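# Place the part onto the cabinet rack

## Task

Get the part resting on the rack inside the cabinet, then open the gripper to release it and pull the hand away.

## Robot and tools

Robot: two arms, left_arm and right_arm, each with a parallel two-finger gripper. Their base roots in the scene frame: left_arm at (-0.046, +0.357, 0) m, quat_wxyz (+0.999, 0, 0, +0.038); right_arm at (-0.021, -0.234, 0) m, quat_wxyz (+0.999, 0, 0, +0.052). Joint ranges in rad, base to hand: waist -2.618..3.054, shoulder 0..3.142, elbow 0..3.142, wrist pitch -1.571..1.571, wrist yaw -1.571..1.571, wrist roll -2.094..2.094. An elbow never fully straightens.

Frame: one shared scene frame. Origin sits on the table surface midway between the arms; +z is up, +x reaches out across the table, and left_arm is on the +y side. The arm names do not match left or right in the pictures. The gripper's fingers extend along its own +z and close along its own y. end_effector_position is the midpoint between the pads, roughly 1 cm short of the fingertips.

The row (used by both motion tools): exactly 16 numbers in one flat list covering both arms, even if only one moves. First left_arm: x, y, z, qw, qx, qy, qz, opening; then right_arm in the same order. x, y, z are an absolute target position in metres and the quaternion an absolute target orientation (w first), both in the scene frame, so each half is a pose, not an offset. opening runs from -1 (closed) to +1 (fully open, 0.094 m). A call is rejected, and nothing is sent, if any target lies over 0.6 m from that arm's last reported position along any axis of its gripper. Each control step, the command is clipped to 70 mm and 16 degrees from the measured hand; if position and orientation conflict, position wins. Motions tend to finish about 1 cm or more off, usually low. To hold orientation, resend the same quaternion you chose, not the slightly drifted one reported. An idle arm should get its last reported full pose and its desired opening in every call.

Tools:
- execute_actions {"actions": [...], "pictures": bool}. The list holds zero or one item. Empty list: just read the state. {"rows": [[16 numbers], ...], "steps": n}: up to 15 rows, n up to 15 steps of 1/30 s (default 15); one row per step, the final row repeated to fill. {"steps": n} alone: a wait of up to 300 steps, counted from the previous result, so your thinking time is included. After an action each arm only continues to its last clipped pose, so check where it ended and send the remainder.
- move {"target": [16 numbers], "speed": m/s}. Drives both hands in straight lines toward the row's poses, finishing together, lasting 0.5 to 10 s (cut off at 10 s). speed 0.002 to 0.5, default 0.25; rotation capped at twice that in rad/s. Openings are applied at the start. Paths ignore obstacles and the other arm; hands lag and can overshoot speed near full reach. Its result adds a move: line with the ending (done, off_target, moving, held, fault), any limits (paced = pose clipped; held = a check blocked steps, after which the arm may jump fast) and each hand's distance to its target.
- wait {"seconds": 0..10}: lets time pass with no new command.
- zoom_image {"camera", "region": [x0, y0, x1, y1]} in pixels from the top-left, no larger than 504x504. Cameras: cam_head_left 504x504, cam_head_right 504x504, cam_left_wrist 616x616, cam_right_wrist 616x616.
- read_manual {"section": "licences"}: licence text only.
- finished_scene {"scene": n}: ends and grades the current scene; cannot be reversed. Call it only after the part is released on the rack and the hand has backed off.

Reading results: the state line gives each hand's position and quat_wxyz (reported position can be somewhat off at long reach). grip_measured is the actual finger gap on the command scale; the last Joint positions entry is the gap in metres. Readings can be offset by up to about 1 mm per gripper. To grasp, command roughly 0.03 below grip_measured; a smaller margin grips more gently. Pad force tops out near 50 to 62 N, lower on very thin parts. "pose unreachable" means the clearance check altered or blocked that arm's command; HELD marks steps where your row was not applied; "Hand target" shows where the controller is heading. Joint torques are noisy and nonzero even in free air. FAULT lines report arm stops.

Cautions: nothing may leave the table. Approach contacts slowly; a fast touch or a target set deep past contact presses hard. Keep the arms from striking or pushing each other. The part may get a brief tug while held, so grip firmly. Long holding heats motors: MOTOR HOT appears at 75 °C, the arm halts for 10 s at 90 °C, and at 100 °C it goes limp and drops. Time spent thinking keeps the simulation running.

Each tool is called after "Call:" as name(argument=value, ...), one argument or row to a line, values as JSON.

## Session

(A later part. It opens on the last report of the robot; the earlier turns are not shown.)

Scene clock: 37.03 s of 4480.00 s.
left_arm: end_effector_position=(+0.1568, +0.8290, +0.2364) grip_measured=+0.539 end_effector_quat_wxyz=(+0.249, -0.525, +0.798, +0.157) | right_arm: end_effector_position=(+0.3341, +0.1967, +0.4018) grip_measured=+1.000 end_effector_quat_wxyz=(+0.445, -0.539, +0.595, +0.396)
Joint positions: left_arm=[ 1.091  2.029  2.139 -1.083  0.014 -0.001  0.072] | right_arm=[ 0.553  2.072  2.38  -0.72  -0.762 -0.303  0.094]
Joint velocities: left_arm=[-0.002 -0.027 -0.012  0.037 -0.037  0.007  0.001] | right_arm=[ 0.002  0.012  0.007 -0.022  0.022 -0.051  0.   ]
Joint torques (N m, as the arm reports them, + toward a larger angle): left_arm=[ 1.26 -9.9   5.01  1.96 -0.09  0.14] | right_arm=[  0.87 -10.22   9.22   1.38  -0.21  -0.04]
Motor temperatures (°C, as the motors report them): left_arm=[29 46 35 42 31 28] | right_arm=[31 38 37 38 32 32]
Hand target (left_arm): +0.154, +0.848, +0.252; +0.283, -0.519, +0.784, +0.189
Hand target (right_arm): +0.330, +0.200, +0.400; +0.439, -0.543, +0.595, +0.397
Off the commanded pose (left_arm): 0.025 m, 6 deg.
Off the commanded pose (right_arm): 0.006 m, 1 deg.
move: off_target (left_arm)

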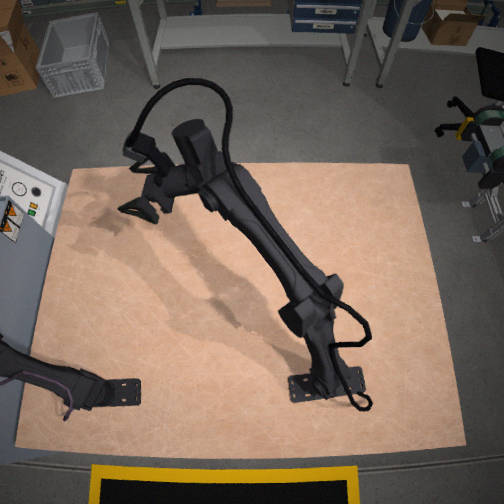

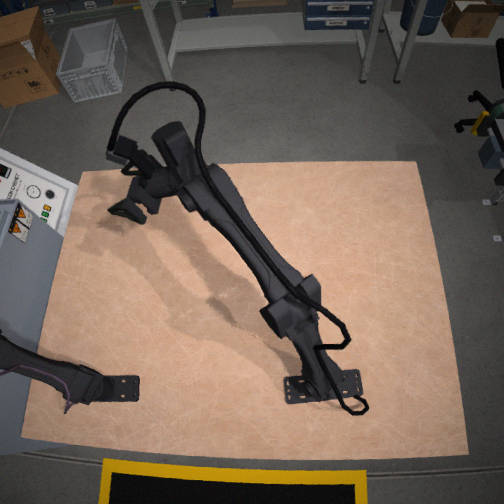

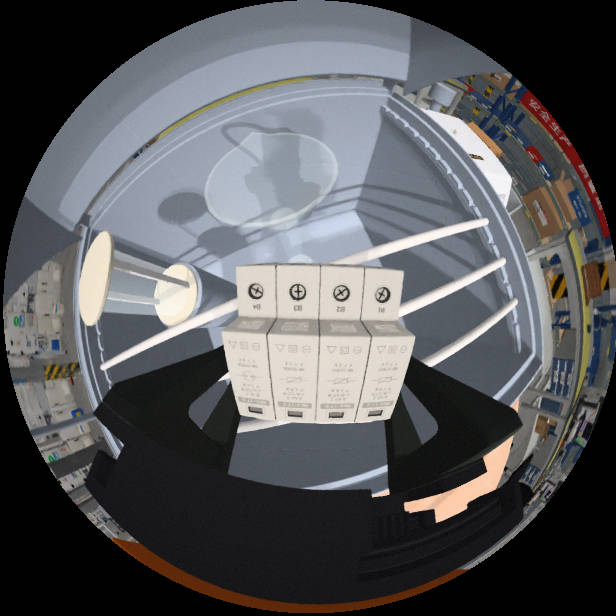

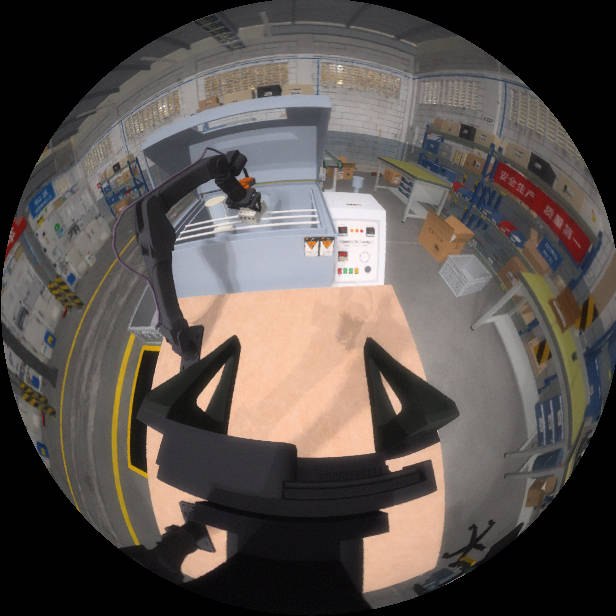

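Call:
move(
  target=[0.155,0.845,0.245,0.27,-0.52,0.787,0.18,0.556,0.33,0.2,0.40,0.42,-0.52,0.57,0.38,1],
  speed=0.01,
)

Call:
zoom_image(
  camera="cam_right_wrist",
  region=[200, 170, 310, 250],
)

Scene clock: 42.33 s of 4480.00 s.
left_arm: end_effector_position=(+0.1600, +0.8367, +0.2323) grip_measured=+0.558 end_effector_quat_wxyz=(+0.254, -0.521, +0.799, +0.162) | right_arm: end_effector_position=(+0.3341, +0.1967, +0.4018) grip_measured=+1.000 end_effector_quat_wxyz=(+0.445, -0.539, +0.595, +0.396)
Joint positions: left_arm=[ 1.091  2.046  2.138 -1.051  0.013  0.007  0.073] | right_arm=[ 0.553  2.072  2.38  -0.72  -0.762 -0.303  0.094]
Joint velocities: left_arm=[-0.017 -0.007 -0.017  0.051 -0.037 -0.007  0.   ] | right_arm=[ 0.007  0.012 -0.032 -0.051 -0.037  0.007  0.   ]
Joint torques (N m, as the arm reports them, + toward a larger angle): left_arm=[  0.87 -10.45   5.9    1.39  -0.11   0.05] | right_arm=[  0.84 -10.25   9.21   1.37  -0.2   -0.07]
Motor temperatures (°C, as the motors report them): left_arm=[29 46 35 42 31 28] | right_arm=[31 39 37 38 32 32]
Hand target (left_arm): +0.155, +0.844, +0.245; +0.270, -0.521, +0.789, +0.181
Hand target (right_arm): +0.330, +0.200, +0.400; +0.439, -0.543, +0.595, +0.397
Off the commanded pose (left_arm): 0.016 m, 3 deg.
Off the commanded pose (right_arm): 0.006 m, 1 deg.
move: off_target (left_arm)

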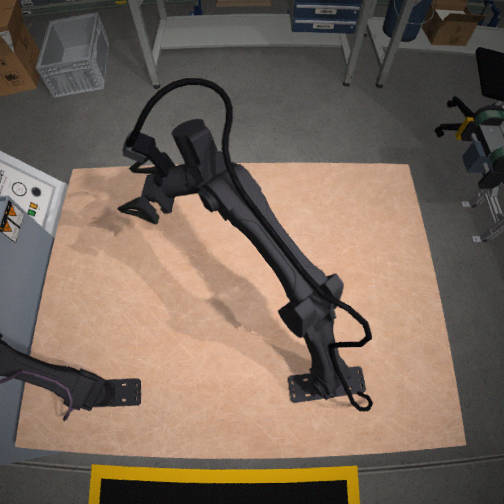

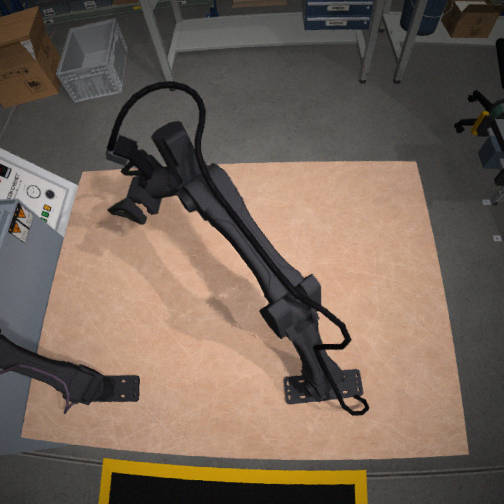

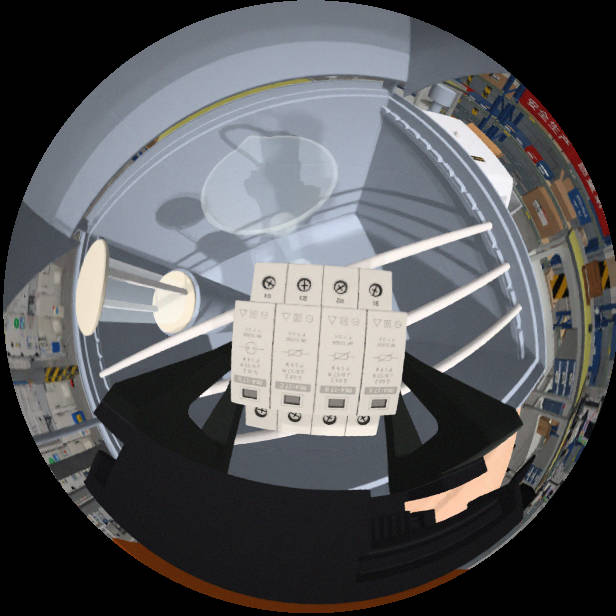

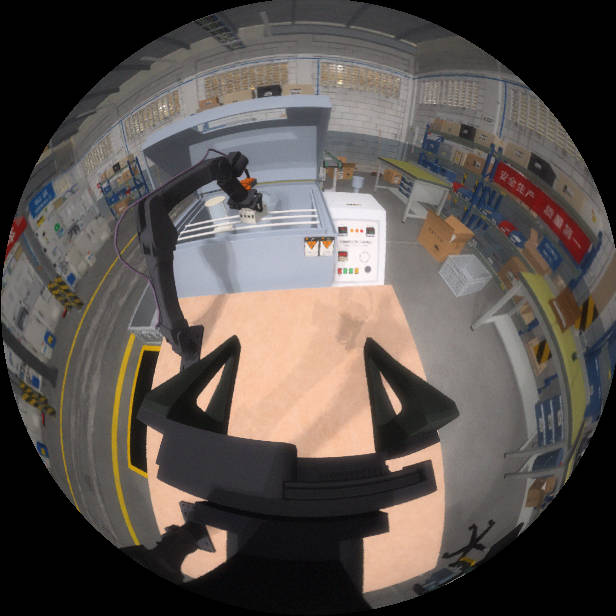

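Region (200, 170, 310, 250) of cam_right_wrist's 616x616 image, scaled by 4.582, with more detail than that image has; it fills the top 367 rows of this view, and the rest is white.

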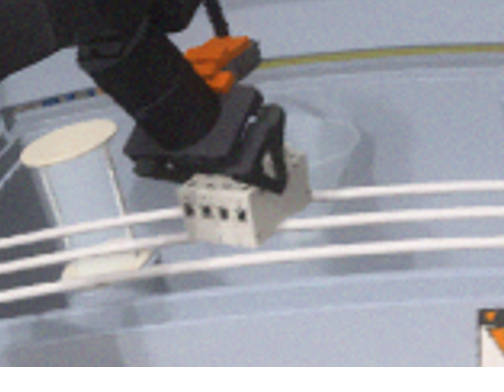

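Flat, as in scene 1. Release and retreat.

Call:
move(
  target=[0.158,0.84,0.245,0.26,-0.52,0.795,0.17,0.85,0.33,0.2,0.40,0.42,-0.52,0.57,0.38,1],
  speed=0.01,
)

Call:
move(
  target=[0.14,0.79,0.35,0.27,-0.52,0.787,0.185,0.85,0.33,0.2,0.40,0.42,-0.52,0.57,0.38,1],
  speed=0.08,
)

Call:
move(
  target=[0.2,0.5,0.38,0.3,-0.5,0.79,0.19,1,0.33,0.1,0.40,0.42,-0.52,0.57,0.38,1],
  speed=0.3,
)

Scene clock: 46.27 s of 4480.00 s.
left_arm: end_effector_position=(+0.1601, +0.8363, +0.2317) grip_measured=+0.848 end_effector_quat_wxyz=(+0.251, -0.522, +0.800, +0.158) | right_arm: end_effector_position=(+0.3341, +0.1967, +0.4018) grip_measured=+1.000 end_effector_quat_wxyz=(+0.445, -0.539, +0.595, +0.396)
Joint positions: left_arm=[ 1.091  2.055  2.156 -1.069  0.015  0.007  0.087] | right_arm=[ 0.553  2.072  2.38  -0.72  -0.762 -0.303  0.094]
Joint velocities: left_arm=[ 0.012 -0.007 -0.002 -0.022  0.007  0.066 -0.   ] | right_arm=[ 0.007 -0.017  0.007 -0.081 -0.037 -0.007  0.   ]
Joint torques (N m, as the arm reports them, + toward a larger angle): left_arm=[ 0.27 -9.59  8.08  0.98 -0.1   0.05] | right_arm=[  0.86 -10.27   9.22   1.36  -0.2   -0.05]
Motor temperatures (°C, as the motors report them): left_arm=[29 46 35 42 31 28] | right_arm=[31 39 37 39 32 32]
Hand target (left_arm): +0.158, +0.840, +0.245; +0.260, -0.520, +0.795, +0.170
Hand target (right_arm): +0.330, +0.200, +0.400; +0.439, -0.543, +0.595, +0.397
Off the commanded pose (left_arm): 0.014 m, 2 deg.
Off the commanded pose (right_arm): 0.006 m, 1 deg.
move: off_target (left_arm)

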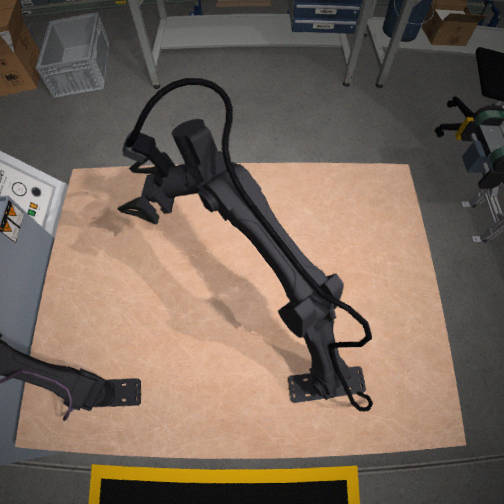

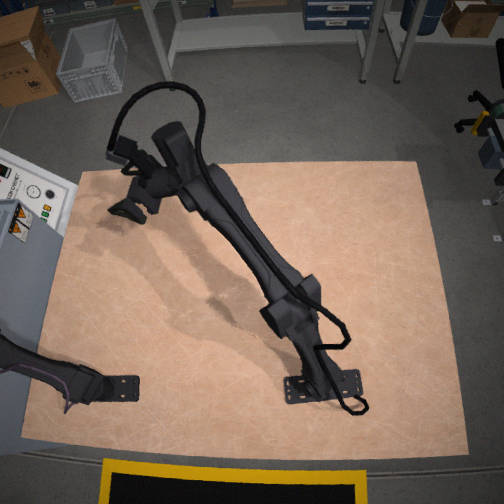

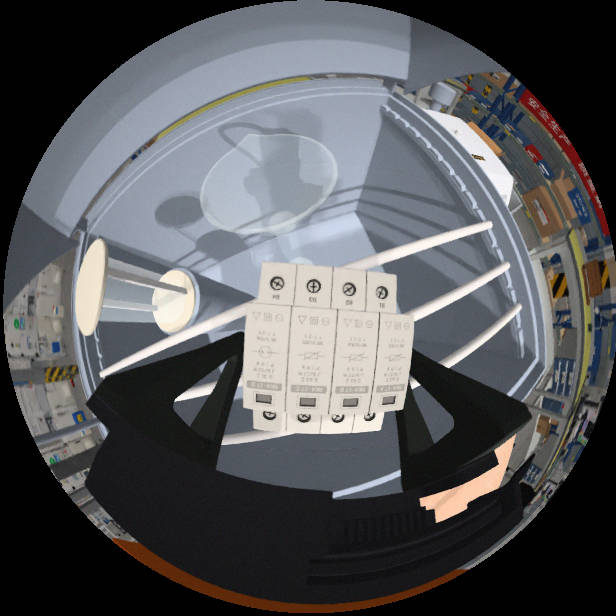

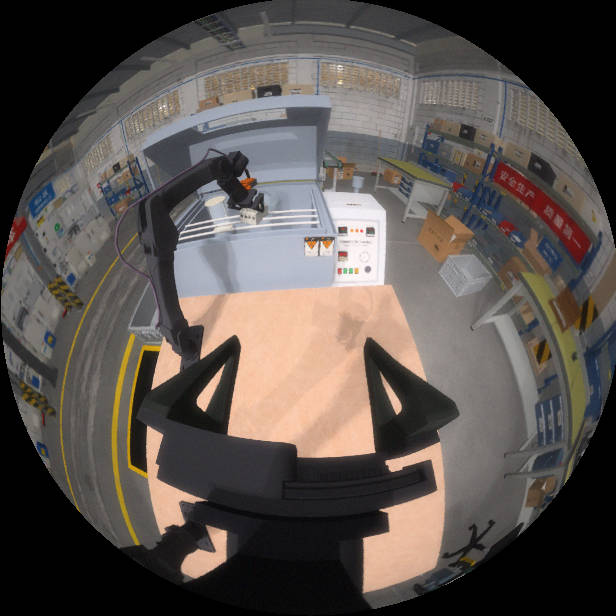

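Scene clock: 48.57 s of 4480.00 s.
left_arm: end_effector_position=(+0.1366, +0.7929, +0.3377) grip_measured=+0.848 end_effector_quat_wxyz=(+0.262, -0.522, +0.791, +0.180) | right_arm: end_effector_position=(+0.3341, +0.1967, +0.4018) grip_measured=+1.000 end_effector_quat_wxyz=(+0.445, -0.539, +0.595, +0.396)
Joint positions: left_arm=[ 1.091  2.14   2.782 -1.565 -0.011  0.004  0.087] | right_arm=[ 0.553  2.072  2.38  -0.72  -0.762 -0.303  0.094]
Joint velocities: left_arm=[-0.022 -0.007  0.007 -0.095 -0.095  0.022 -0.   ] | right_arm=[ 0.007  0.002 -0.002 -0.066 -0.051  0.037  0.   ]
Joint torques (N m, as the arm reports them, + toward a larger angle): left_arm=[-1.   -8.91  6.39  1.08 -0.11 -0.06] | right_arm=[  0.83 -10.26   9.19   1.37  -0.21  -0.06]
Motor temperatures (°C, as the motors report them): left_arm=[29 46 35 42 31 28] | right_arm=[31 39 37 39 32 32]
Hand target (left_arm): +0.140, +0.789, +0.349; +0.275, -0.520, +0.787, +0.188
Hand target (right_arm): +0.330, +0.200, +0.400; +0.439, -0.543, +0.595, +0.397
Off the commanded pose (left_arm): 0.013 m, 1 deg.
Off the commanded pose (right_arm): 0.006 m, 1 deg.
joint sent to its limit (left arm) — the command would take joint 4 (wrist pitch) past its lower limit, so that joint was sent only as far as its limit.
move: off_target (left_arm)

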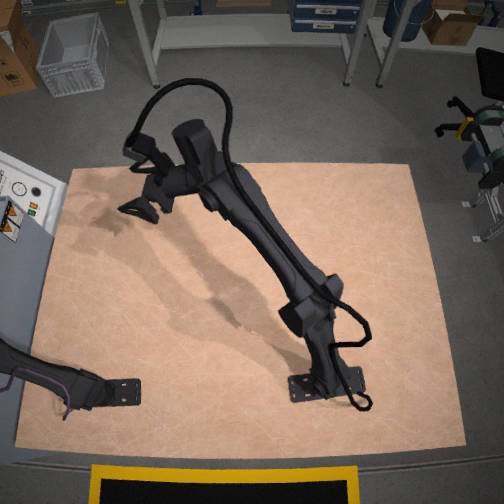

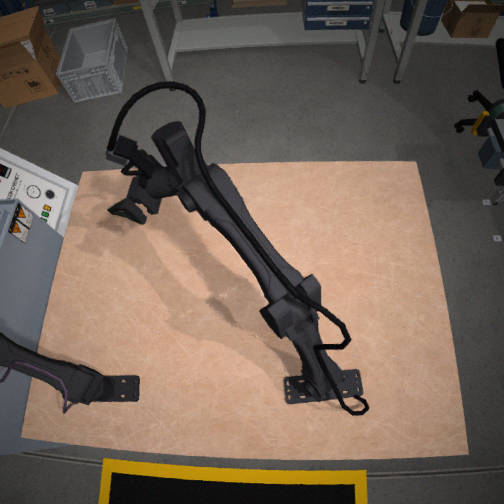

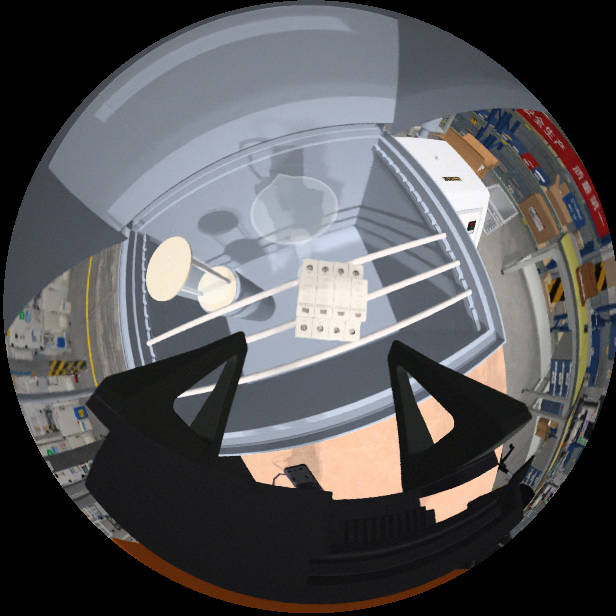

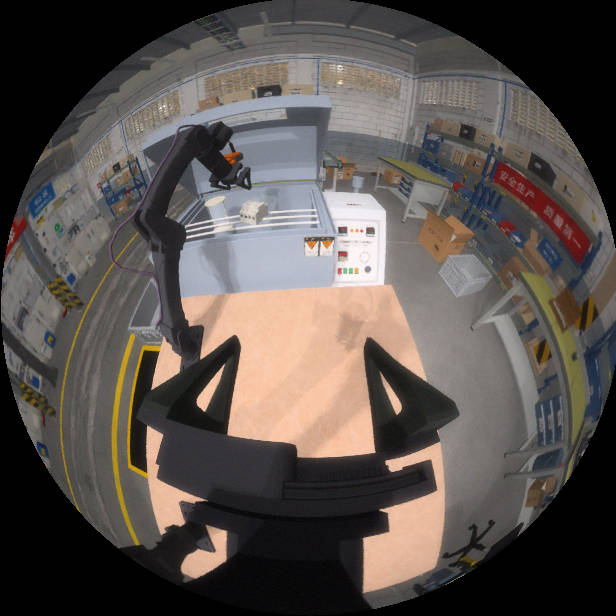

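Scene clock: 50.33 s of 4480.00 s.
left_arm: end_effector_position=(+0.2124, +0.4990, +0.3770) grip_measured=+1.000 end_effector_quat_wxyz=(+0.337, -0.481, +0.792, +0.170) | right_arm: end_effector_position=(+0.3370, +0.1047, +0.4000) grip_measured=+1.000 end_effector_quat_wxyz=(+0.446, -0.543, +0.595, +0.391)
Joint positions: left_arm=[ 0.103  1.434  2.007 -1.563 -0.544 -0.746  0.094] | right_arm=[ 0.357  1.857  2.094 -0.757 -0.932 -0.451  0.094]
Joint velocities: left_arm=[-0.007 -0.007 -0.007  0.007 -0.051 -0.037  0.   ] | right_arm=[ 0.007  0.007 -0.022  0.007  0.081 -0.037  0.   ]
Joint torques (N m, as the arm reports them, + toward a larger angle): left_arm=[-0.69 -4.55  3.98  0.92 -0.46 -0.03] | right_arm=[ -0.26 -10.94   5.46   1.23  -0.42  -0.09]
Motor temperatures (°C, as the motors report them): left_arm=[29 46 35 41 31 28] | right_arm=[31 40 37 39 32 32]
Hand target (left_arm): +0.205, +0.499, +0.381; +0.343, -0.484, +0.786, +0.176
Hand target (right_arm): +0.329, +0.100, +0.400; +0.438, -0.544, +0.596, +0.396
Off the commanded pose (left_arm): 0.013 m, 5 deg.
Off the commanded pose (right_arm): 0.008 m, 1 deg.
joint sent to its limit (left arm) — the command would take joint 4 (wrist pitch) past its lower limit, so that joint was sent only as far as its limit.
move: off_target (left_arm)

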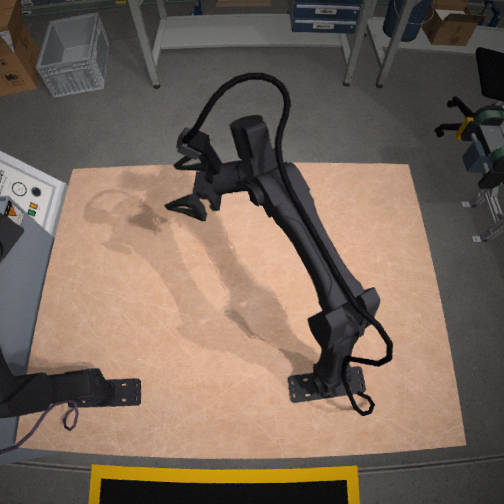

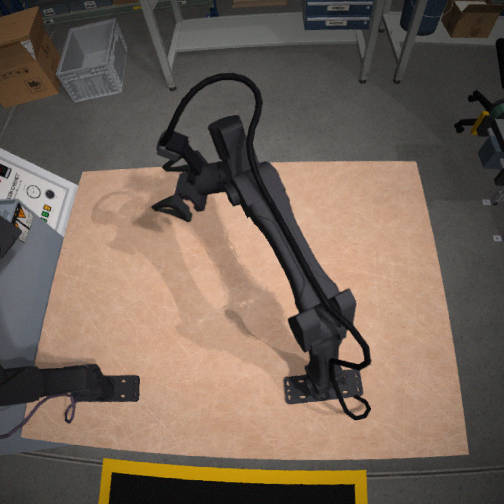

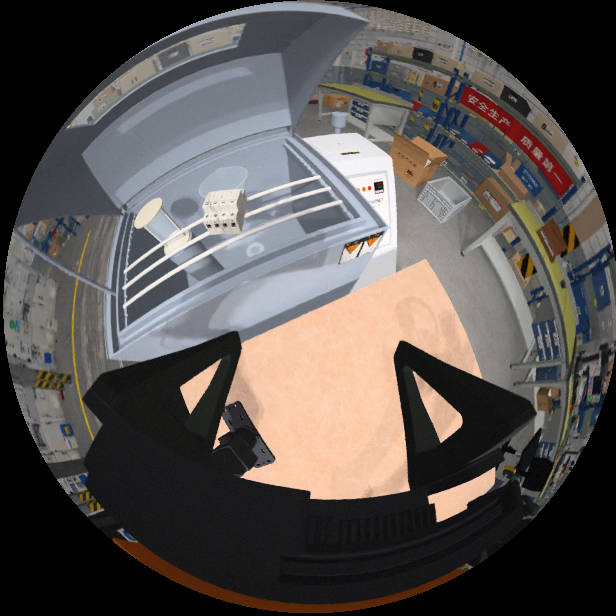

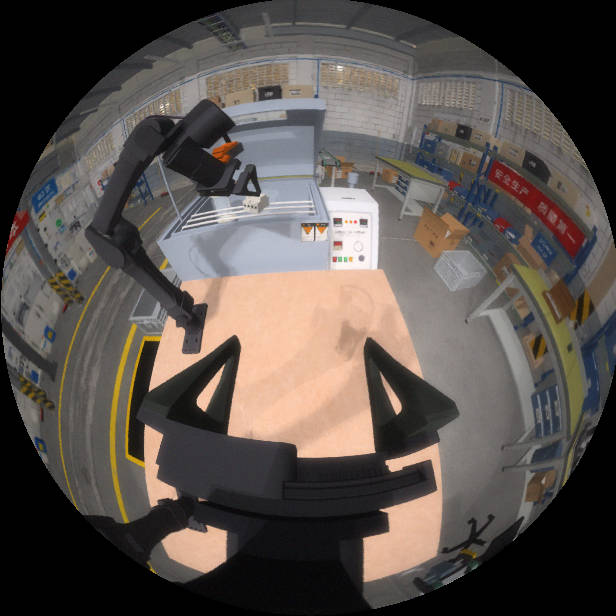

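Call:
finished_scene(
  scene=2,
)

The scene is finished: the task was done.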